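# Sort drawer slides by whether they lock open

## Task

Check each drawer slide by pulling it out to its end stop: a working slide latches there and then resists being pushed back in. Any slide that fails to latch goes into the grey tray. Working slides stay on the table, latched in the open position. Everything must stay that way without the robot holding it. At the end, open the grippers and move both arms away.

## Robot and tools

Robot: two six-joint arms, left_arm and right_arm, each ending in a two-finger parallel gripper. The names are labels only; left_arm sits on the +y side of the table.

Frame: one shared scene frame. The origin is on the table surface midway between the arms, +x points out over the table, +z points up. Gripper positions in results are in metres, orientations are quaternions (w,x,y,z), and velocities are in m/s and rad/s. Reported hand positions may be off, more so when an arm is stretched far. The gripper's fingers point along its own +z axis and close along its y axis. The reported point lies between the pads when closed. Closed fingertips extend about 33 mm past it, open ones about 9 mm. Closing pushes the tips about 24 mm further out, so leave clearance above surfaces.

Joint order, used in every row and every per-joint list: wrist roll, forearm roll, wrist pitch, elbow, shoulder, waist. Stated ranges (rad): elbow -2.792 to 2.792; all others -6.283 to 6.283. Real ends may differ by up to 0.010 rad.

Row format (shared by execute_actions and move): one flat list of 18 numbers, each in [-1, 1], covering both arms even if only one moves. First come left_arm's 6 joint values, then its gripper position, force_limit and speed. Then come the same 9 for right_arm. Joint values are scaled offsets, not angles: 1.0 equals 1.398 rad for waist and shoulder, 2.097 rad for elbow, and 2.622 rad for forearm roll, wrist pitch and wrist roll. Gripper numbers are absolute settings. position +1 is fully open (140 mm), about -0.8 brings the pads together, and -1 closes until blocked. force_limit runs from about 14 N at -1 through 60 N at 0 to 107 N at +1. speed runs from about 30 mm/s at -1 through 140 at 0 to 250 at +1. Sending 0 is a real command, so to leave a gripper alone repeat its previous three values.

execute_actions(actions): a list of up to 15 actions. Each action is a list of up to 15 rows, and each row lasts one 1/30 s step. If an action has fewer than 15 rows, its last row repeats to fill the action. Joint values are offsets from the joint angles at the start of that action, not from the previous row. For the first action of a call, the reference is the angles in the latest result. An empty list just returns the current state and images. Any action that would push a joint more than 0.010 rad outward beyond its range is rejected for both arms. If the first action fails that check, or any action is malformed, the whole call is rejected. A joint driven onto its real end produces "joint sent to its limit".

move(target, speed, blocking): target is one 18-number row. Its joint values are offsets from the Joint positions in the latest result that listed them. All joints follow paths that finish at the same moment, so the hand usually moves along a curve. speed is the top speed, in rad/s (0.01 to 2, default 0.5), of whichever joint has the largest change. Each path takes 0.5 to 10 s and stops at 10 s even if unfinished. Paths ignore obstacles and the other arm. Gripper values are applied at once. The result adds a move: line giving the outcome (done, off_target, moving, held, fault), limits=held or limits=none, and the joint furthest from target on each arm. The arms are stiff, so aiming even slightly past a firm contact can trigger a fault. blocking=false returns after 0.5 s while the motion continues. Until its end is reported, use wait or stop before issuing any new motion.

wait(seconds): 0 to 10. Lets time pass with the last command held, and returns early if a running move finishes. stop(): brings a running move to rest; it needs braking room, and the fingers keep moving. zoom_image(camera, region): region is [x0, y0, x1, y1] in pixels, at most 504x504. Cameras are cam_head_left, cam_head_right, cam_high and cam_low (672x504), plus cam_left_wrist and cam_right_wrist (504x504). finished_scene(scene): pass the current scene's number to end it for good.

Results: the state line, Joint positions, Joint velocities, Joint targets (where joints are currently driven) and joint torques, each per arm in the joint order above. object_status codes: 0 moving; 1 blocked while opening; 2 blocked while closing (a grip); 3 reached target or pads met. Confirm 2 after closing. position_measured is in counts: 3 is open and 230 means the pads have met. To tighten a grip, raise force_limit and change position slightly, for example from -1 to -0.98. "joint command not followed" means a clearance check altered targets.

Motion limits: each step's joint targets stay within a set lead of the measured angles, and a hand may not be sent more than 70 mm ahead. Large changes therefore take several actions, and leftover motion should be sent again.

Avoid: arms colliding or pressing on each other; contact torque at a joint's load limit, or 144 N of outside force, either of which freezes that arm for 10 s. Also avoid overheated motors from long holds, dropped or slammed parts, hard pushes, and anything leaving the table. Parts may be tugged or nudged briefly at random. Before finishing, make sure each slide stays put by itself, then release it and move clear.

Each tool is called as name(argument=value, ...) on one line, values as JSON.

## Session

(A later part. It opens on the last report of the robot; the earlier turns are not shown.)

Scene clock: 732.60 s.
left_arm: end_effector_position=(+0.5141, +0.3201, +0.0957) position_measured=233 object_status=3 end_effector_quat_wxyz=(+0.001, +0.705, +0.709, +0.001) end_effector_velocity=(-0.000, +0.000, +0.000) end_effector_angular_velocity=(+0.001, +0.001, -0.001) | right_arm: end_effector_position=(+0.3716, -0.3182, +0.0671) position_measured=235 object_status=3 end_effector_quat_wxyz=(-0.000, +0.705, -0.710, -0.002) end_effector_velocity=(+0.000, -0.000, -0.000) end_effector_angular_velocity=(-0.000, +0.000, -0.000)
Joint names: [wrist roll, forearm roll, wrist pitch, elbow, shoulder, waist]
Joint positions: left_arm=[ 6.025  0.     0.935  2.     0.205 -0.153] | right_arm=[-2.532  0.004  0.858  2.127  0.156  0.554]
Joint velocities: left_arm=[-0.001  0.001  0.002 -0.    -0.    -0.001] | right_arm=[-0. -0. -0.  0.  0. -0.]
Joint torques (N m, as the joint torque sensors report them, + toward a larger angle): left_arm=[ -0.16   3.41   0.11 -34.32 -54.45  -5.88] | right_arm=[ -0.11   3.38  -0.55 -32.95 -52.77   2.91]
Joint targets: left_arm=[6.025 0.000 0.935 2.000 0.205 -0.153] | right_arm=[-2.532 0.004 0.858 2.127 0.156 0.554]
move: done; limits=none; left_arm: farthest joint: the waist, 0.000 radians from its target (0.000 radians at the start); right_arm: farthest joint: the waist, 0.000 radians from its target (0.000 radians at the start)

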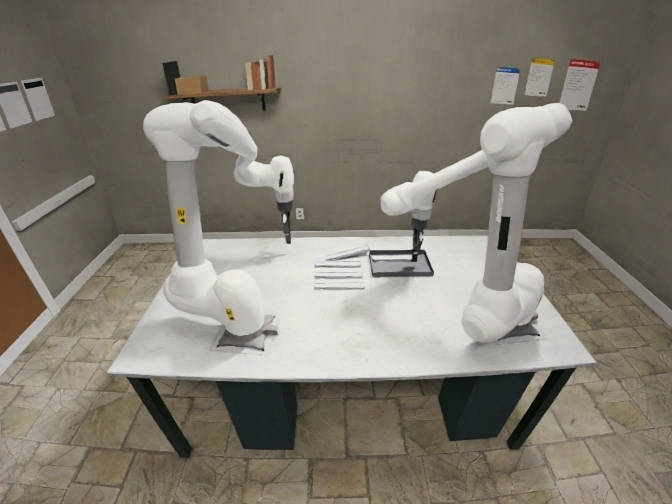

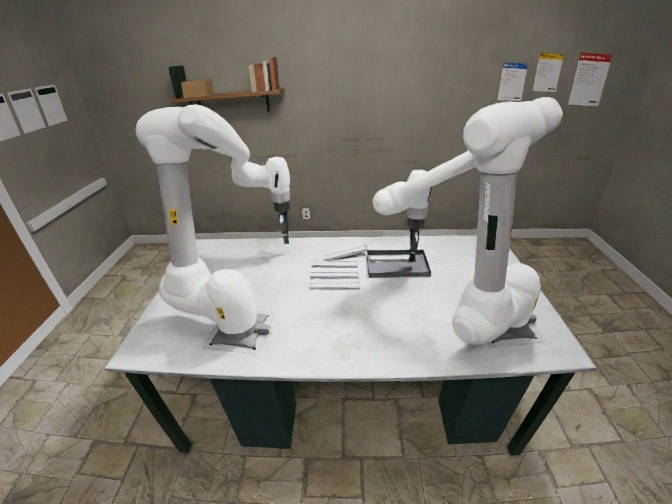

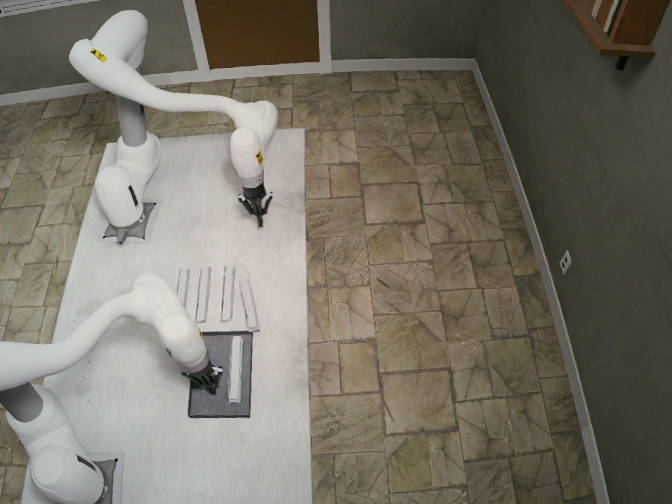

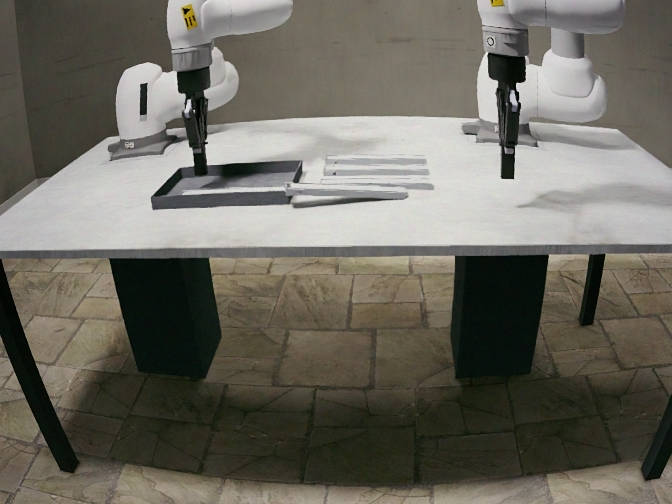

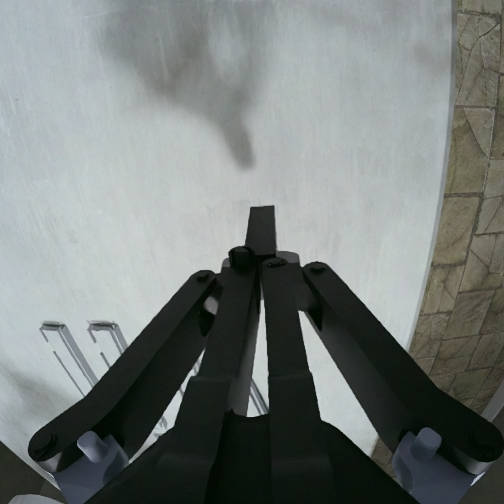

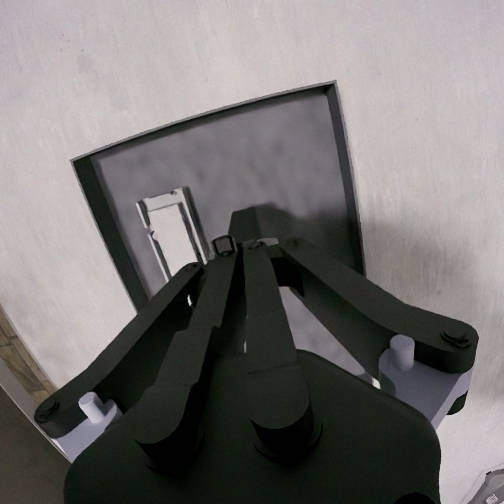

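move(target=[0,0,0,0,0,0,-1,0,0, 0,0,0.062,-0.035,-0.064,0,0,0.7,0])

move(target=[0,0,0,0,0,0,-1,0,0, 0.0286,0,0.0589,-0.3082,0.3522,0.2111,0,0.7,0])

Scene clock: 752.80 s.
left_arm: end_effector_position=(+0.5141, +0.3201, +0.0957) position_measured=233 object_status=3 end_effector_quat_wxyz=(+0.001, +0.705, +0.709, +0.001) end_effector_velocity=(-0.000, +0.001, +0.000) end_effector_angular_velocity=(+0.004, +0.001, -0.003) | right_arm: end_effector_position=(+0.3703, -0.3188, +0.1467) position_measured=129 object_status=3 end_effector_quat_wxyz=(-0.001, +0.705, -0.709, -0.002) end_effector_velocity=(-0.000, +0.001, +0.001) end_effector_angular_velocity=(+0.001, -0.000, +0.000)
Joint names: [wrist roll, forearm roll, wrist pitch, elbow, shoulder, waist]
Joint positions: left_arm=[ 6.025  0.     0.935  2.     0.205 -0.153] | right_arm=[-2.532  0.004  1.021  2.054  0.066  0.554]
Joint velocities: left_arm=[ 0.     0.004  0.002 -0.001  0.    -0.001] | right_arm=[-0.     0.     0.    -0.001 -0.     0.001]
Joint torques (N m, as the joint torque sensors report them, + toward a larger angle): left_arm=[ -0.08   3.45   0.16 -34.81 -54.85  -6.47] | right_arm=[ -0.04   3.61  -0.37 -36.71 -47.46   3.61]
Joint targets: left_arm=[6.025 0.000 0.935 2.000 0.205 -0.153] | right_arm=[-2.532 0.004 1.021 2.054 0.066 0.554]
move: done; limits=none; left_arm: farthest joint: the waist, 0.000 radians from its target (0.000 radians at the start); right_arm: farthest joint: the waist, 0.000 radians from its target (0.000 radians at the start)

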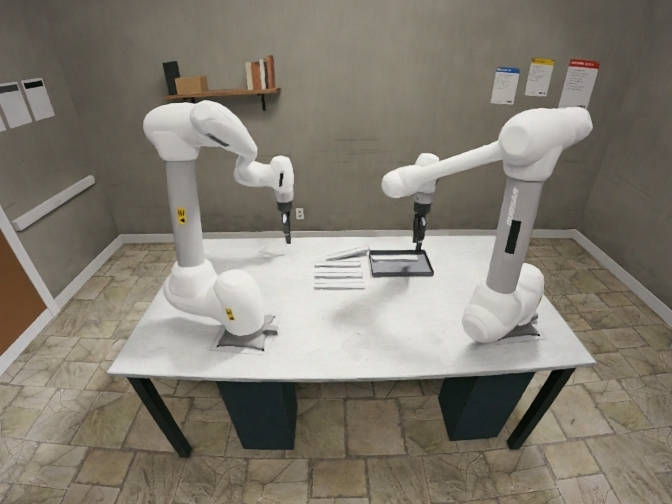

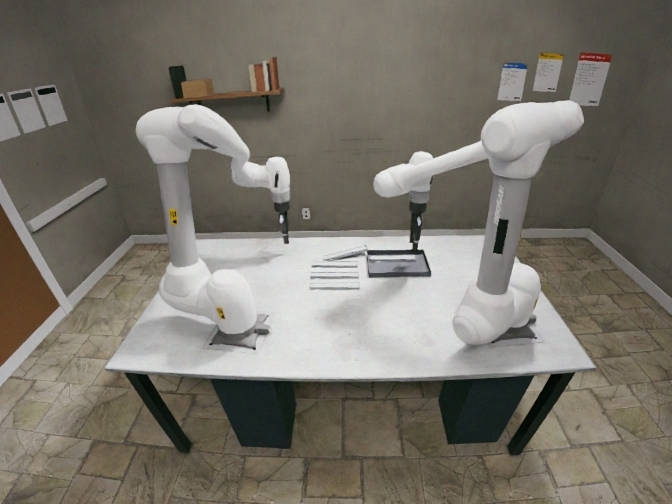

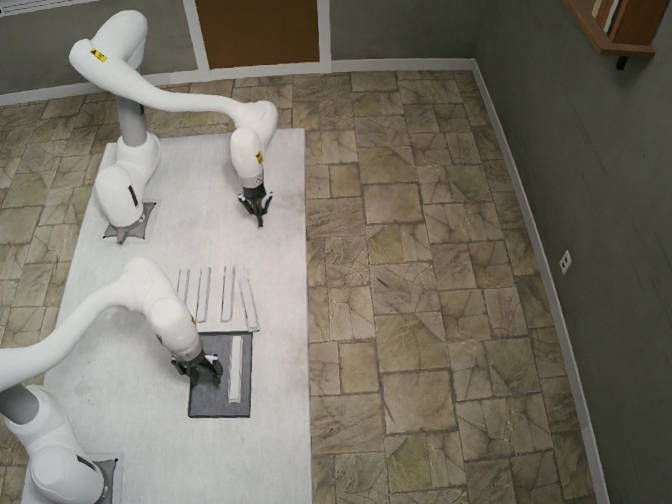

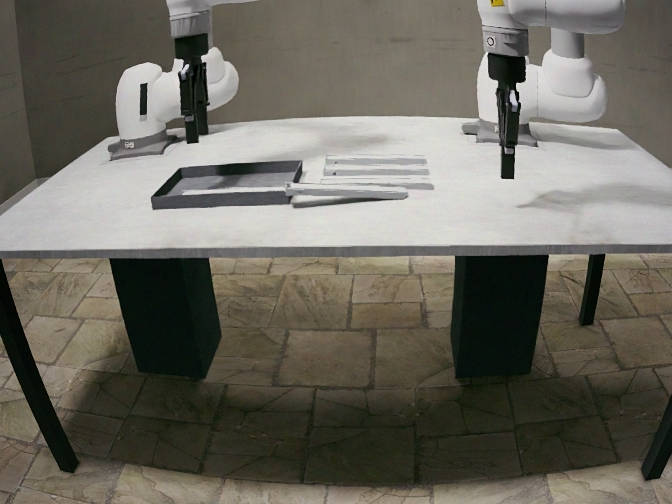

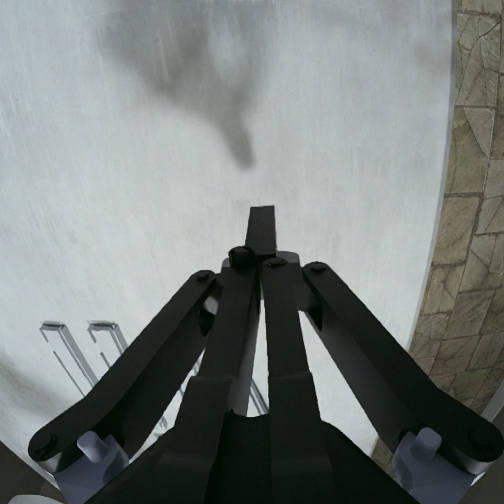

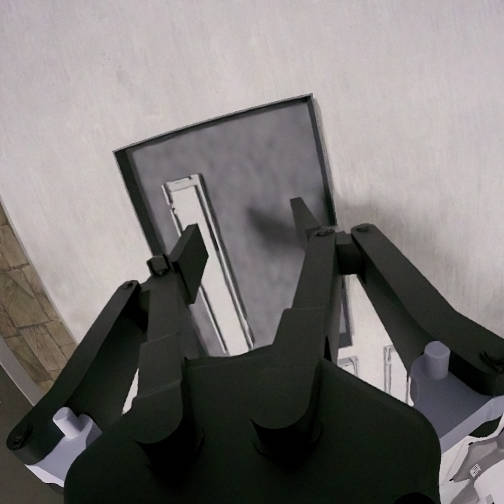

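Scene clock: 754.53 s.
left_arm: end_effector_position=(+0.5141, +0.3201, +0.0957) position_measured=233 object_status=3 end_effector_quat_wxyz=(+0.001, +0.705, +0.709, +0.001) end_effector_velocity=(+0.001, -0.000, +0.001) end_effector_angular_velocity=(+0.001, -0.001, -0.002) | right_arm: end_effector_position=(+0.4612, +0.0411, +0.1303) position_measured=129 object_status=3 end_effector_quat_wxyz=(-0.000, +0.779, -0.627, -0.002) end_effector_velocity=(-0.000, +0.001, -0.000) end_effector_angular_velocity=(-0.000, -0.000, +0.001)
Joint names: [wrist roll, forearm roll, wrist pitch, elbow, shoulder, waist]
Joint positions: left_arm=[ 6.025  0.     0.935  2.     0.205 -0.153] | right_arm=[-2.457  0.004  1.175  1.407  0.559  0.85 ]
Joint velocities: left_arm=[ 0.     0.002  0.001 -0.002  0.    -0.001] | right_arm=[-0.    -0.    -0.    -0.001  0.001  0.001]
Joint torques (N m, as the joint torque sensors report them, + toward a larger angle): left_arm=[ -0.09   3.39   0.15 -34.38 -54.14  -6.26] | right_arm=[ -0.15   4.11  -0.34 -39.61 -99.42   3.29]
Joint targets: left_arm=[6.025 0.000 0.935 2.000 0.205 -0.153] | right_arm=[-2.457 0.004 1.175 1.407 0.559 0.850]
move: done; limits=none; left_arm: farthest joint: the waist, 0.000 radians from its target (0.000 radians at the start); right_arm: farthest joint: the waist, 0.000 radians from its target (0.295 radians at the start)

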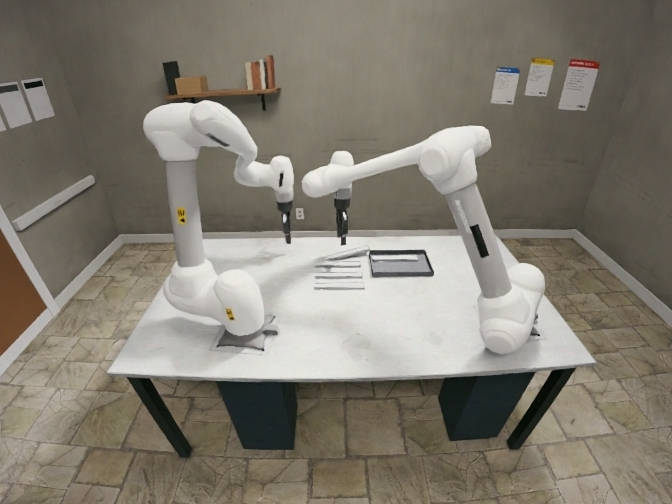

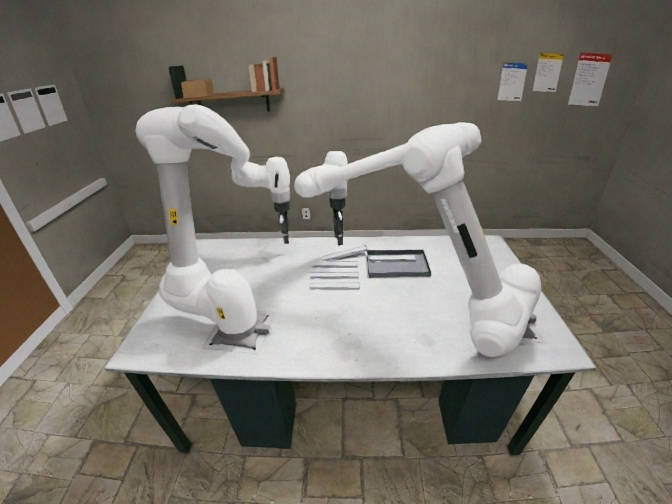

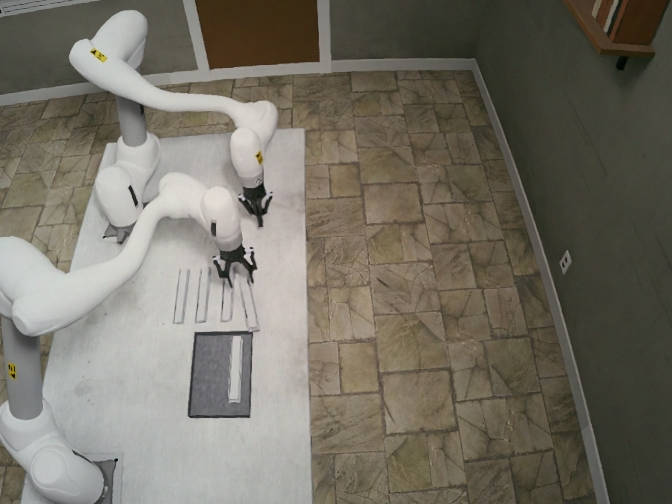

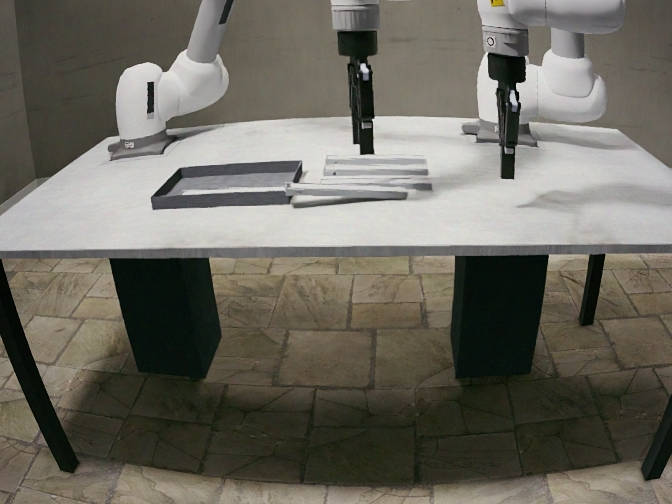

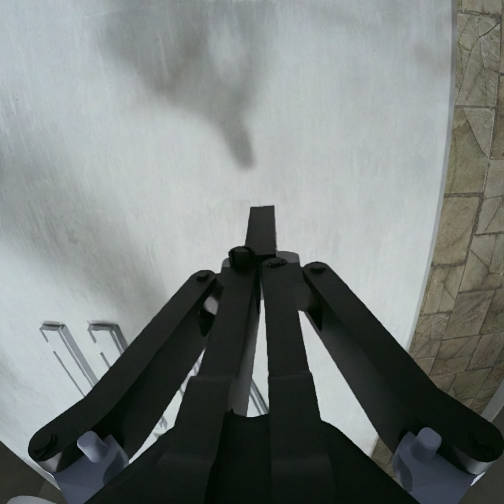

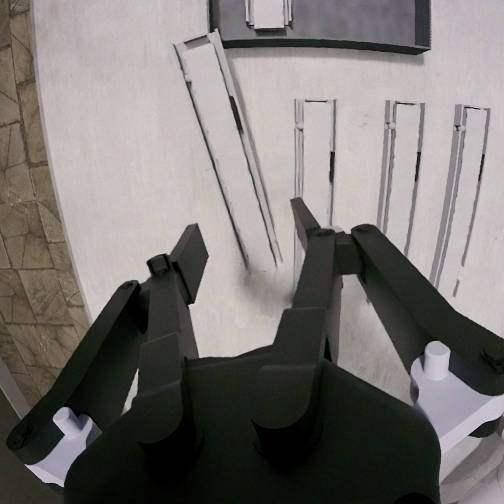

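move(target=[0,0,0,0,0,0,-1,0,0, -0.016,0,-0.0374,0.0251,0.0326,0,-0.1,0.7,0], speed=0.2)

Scene clock: 809.73 s.
left_arm: end_effector_position=(+0.5141, +0.3201, +0.0957) position_measured=233 object_status=3 end_effector_quat_wxyz=(+0.001, +0.705, +0.709, +0.001) end_effector_velocity=(+0.001, -0.000, +0.000) end_effector_angular_velocity=(-0.000, -0.002, -0.001) | right_arm: end_effector_position=(+0.4611, +0.0411, +0.0653) position_measured=141 object_status=3 end_effector_quat_wxyz=(-0.000, +0.791, -0.611, -0.002) end_effector_velocity=(+0.001, -0.000, +0.001) end_effector_angular_velocity=(+0.001, -0.001, -0.001)
Joint names: [wrist roll, forearm roll, wrist pitch, elbow, shoulder, waist]
Joint positions: left_arm=[ 6.025  0.     0.935  2.     0.205 -0.153] | right_arm=[-2.499  0.004  1.077  1.46   0.604  0.85 ]
Joint velocities: left_arm=[-0.     0.    -0.001 -0.    -0.    -0.001] | right_arm=[-0.     0.    -0.     0.    -0.001 -0.001]
Joint torques (N m, as the joint torque sensors report them, + toward a larger angle): left_arm=[  0.01   3.53   0.21 -34.61 -54.56  -5.05] | right_arm=[  -0.13    3.77   -0.42  -37.96 -102.2     3.02]
Joint targets: left_arm=[6.025 0.000 0.935 2.000 0.205 -0.153] | right_arm=[-2.499 0.004 1.077 1.460 0.604 0.850]
move: done; limits=none; left_arm: farthest joint: the waist, 0.000 radians from its target (0.000 radians at the start); right_arm: farthest joint: the waist, 0.000 radians from its target (0.000 radians at the start)

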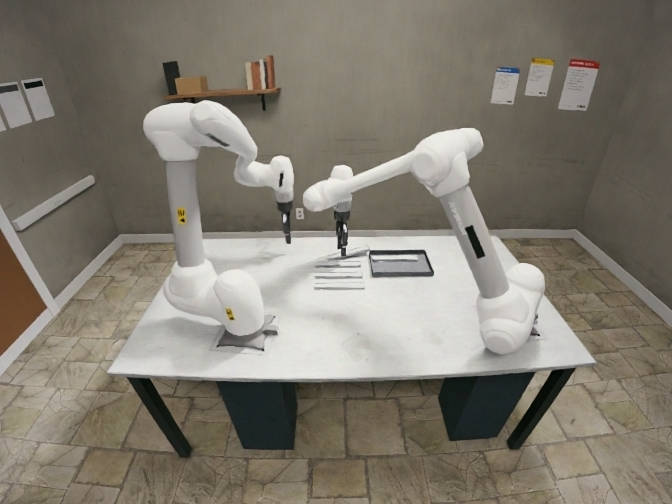

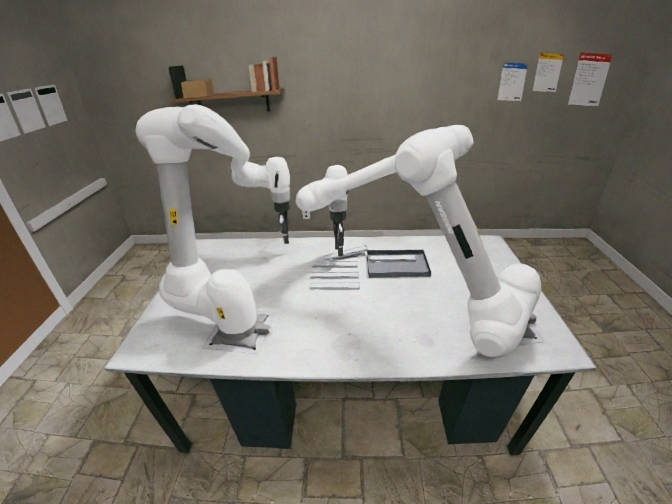

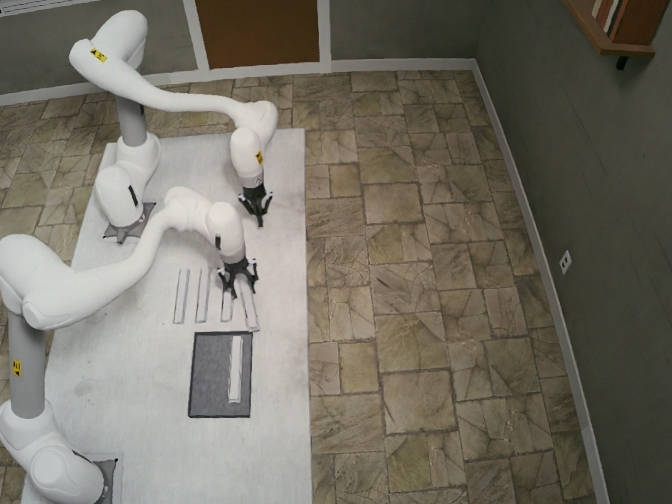

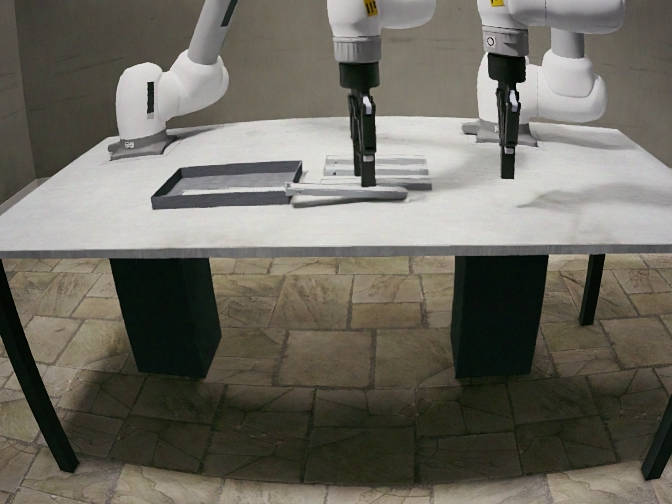

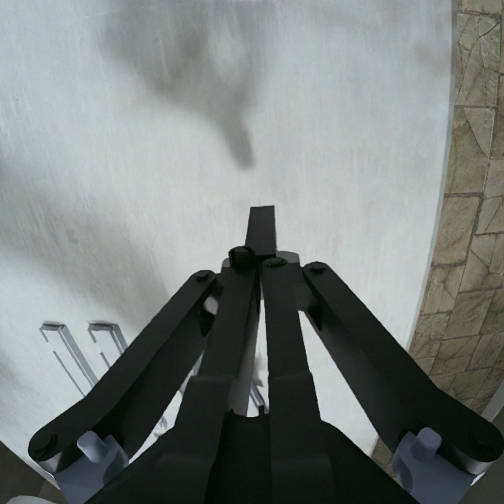

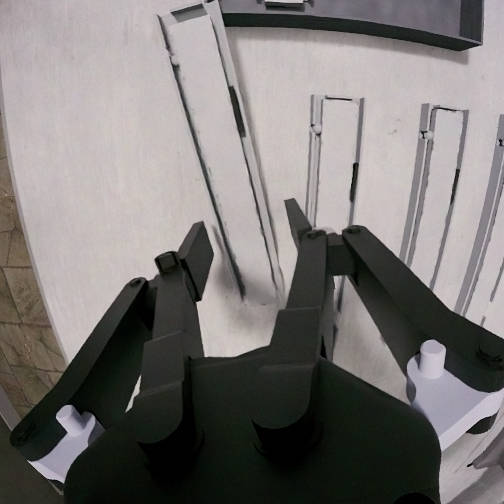

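move(target=[0,0,0,0,0,0,-1,0,0, -0.0108,0,-0.0074,0.0226,-0.02,-0.0203,-0.1,0.7,0], speed=0.2)

move(target=[0,0,0,0,0,0,-1,0,0, 0,0,-0.0075,0.0048,0.0073,0,-0.1,0.7,0], speed=0.05)

Scene clock: 820.63 s.
left_arm: end_effector_position=(+0.5141, +0.3201, +0.0957) position_measured=233 object_status=3 end_effector_quat_wxyz=(+0.001, +0.705, +0.709, +0.001) end_effector_velocity=(-0.001, -0.000, +0.000) end_effector_angular_velocity=(+0.000, +0.002, -0.000) | right_arm: end_effector_position=(+0.4677, +0.0117, +0.0654) position_measured=141 object_status=3 end_effector_quat_wxyz=(-0.000, +0.791, -0.611, -0.002) end_effector_velocity=(+0.000, +0.001, +0.001) end_effector_angular_velocity=(+0.002, -0.001, +0.001)
Joint names: [wrist roll, forearm roll, wrist pitch, elbow, shoulder, waist]
Joint positions: left_arm=[ 6.025  0.     0.935  2.     0.205 -0.153] | right_arm=[-2.527  0.004  1.058  1.507  0.576  0.821]
Joint velocities: left_arm=[-0.    -0.     0.002 -0.    -0.    -0.001] | right_arm=[-0.     0.    -0.    -0.001 -0.001  0.001]
Joint torques (N m, as the joint torque sensors report them, + toward a larger angle): left_arm=[ -0.03   3.47   0.17 -33.59 -53.94  -5.84] | right_arm=[  -0.04    3.83   -0.32  -37.95 -100.1     4.41]
Joint targets: left_arm=[6.025 0.000 0.935 2.000 0.205 -0.153] | right_arm=[-2.527 0.004 1.058 1.507 0.576 0.821]
move: done; limits=none; left_arm: farthest joint: the waist, 0.000 radians from its target (0.000 radians at the start); right_arm: farthest joint: the waist, 0.000 radians from its target (0.028 radians at the start)

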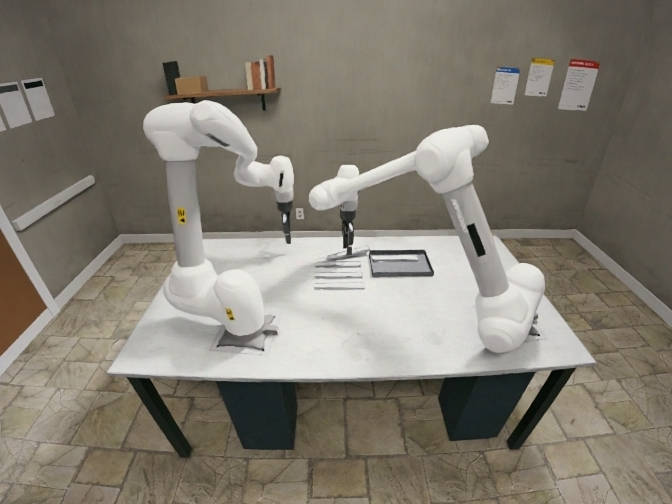

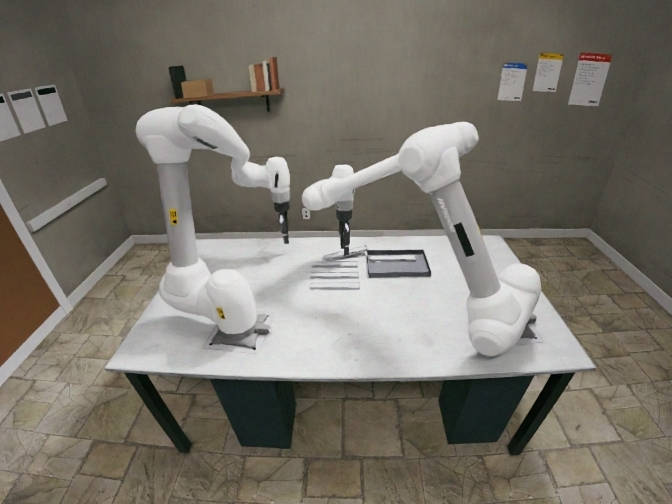

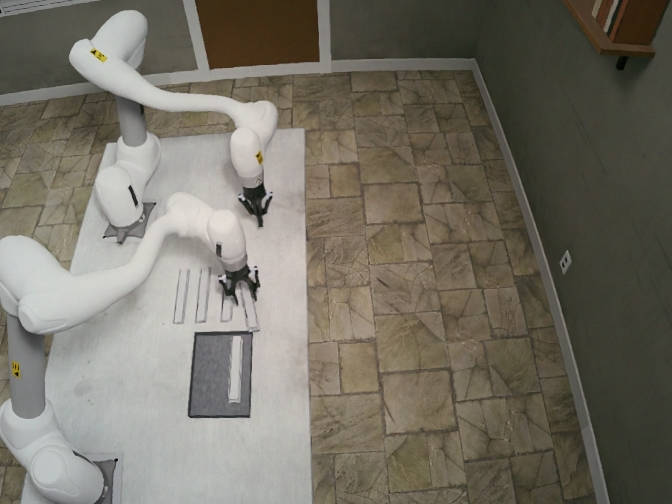

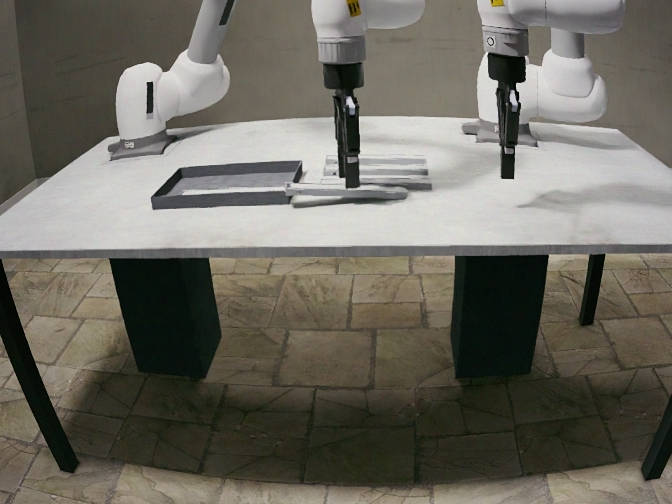

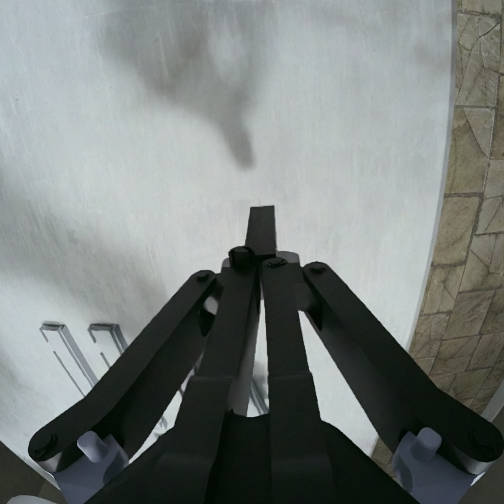

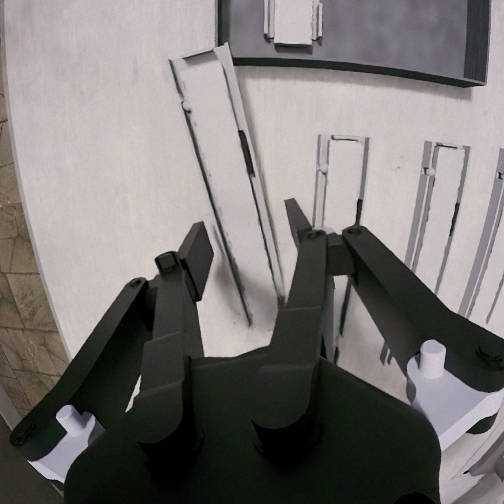

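Scene clock: 821.37 s.
left_arm: end_effector_position=(+0.5141, +0.3201, +0.0957) position_measured=233 object_status=3 end_effector_quat_wxyz=(+0.001, +0.705, +0.709, +0.001) end_effector_velocity=(-0.001, +0.001, +0.000) end_effector_angular_velocity=(+0.001, +0.001, +0.001) | right_arm: end_effector_position=(+0.4674, +0.0112, +0.0521) position_measured=141 object_status=3 end_effector_quat_wxyz=(+0.000, +0.791, -0.611, -0.002) end_effector_velocity=(+0.001, -0.000, +0.001) end_effector_angular_velocity=(+0.001, -0.001, -0.002)
Joint names: [wrist roll, forearm roll, wrist pitch, elbow, shoulder, waist]
Joint positions: left_arm=[ 6.025  0.     0.935  2.     0.205 -0.153] | right_arm=[-2.527  0.004  1.038  1.517  0.587  0.821]
Joint velocities: left_arm=[ 0.     0.001  0.001  0.002 -0.002  0.001] | right_arm=[ 0.     0.    -0.     0.    -0.001 -0.001]
Joint torques (N m, as the joint torque sensors report them, + toward a larger angle): left_arm=[  0.     3.51   0.11 -34.13 -53.67  -4.9 ] | right_arm=[ -0.03   3.85  -0.4  -37.19 -98.81   3.65]
Joint targets: left_arm=[6.025 0.000 0.935 2.000 0.205 -0.153] | right_arm=[-2.527 0.004 1.038 1.517 0.587 0.821]
move: done; limits=none; left_arm: farthest joint: the waist, 0.000 radians from its target (0.000 radians at the start); right_arm: farthest joint: the waist, 0.000 radians from its target (0.000 radians at the start)

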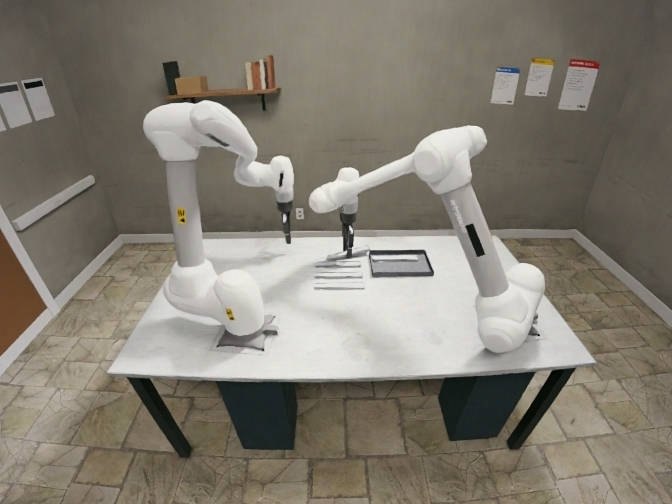

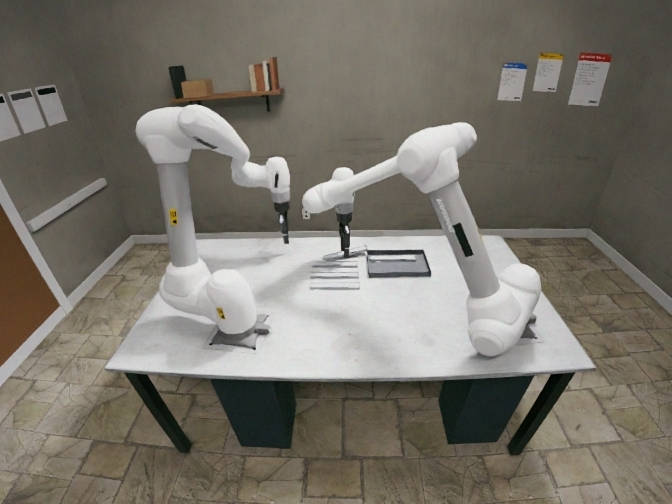

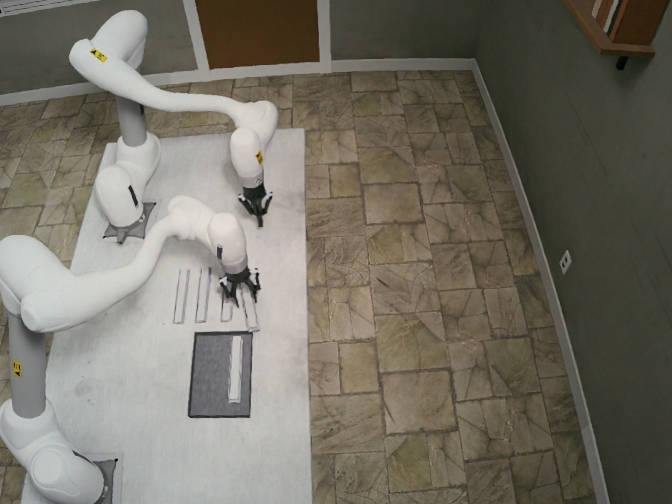

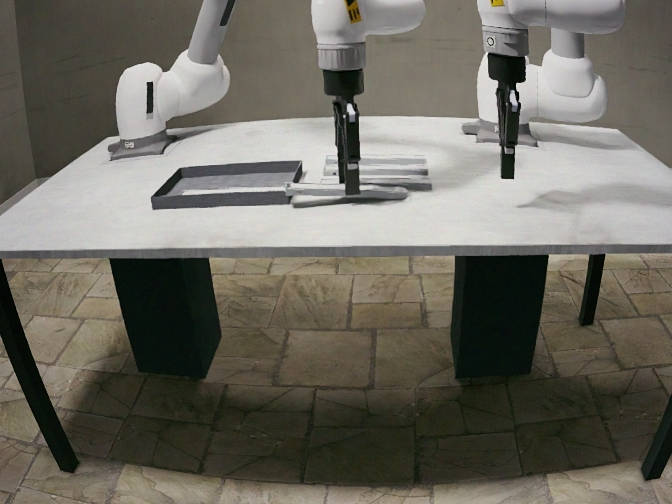

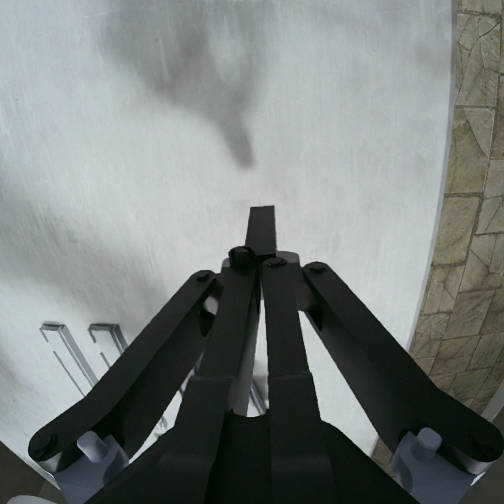

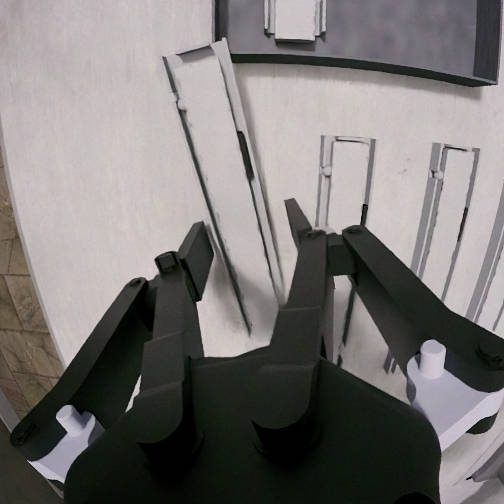

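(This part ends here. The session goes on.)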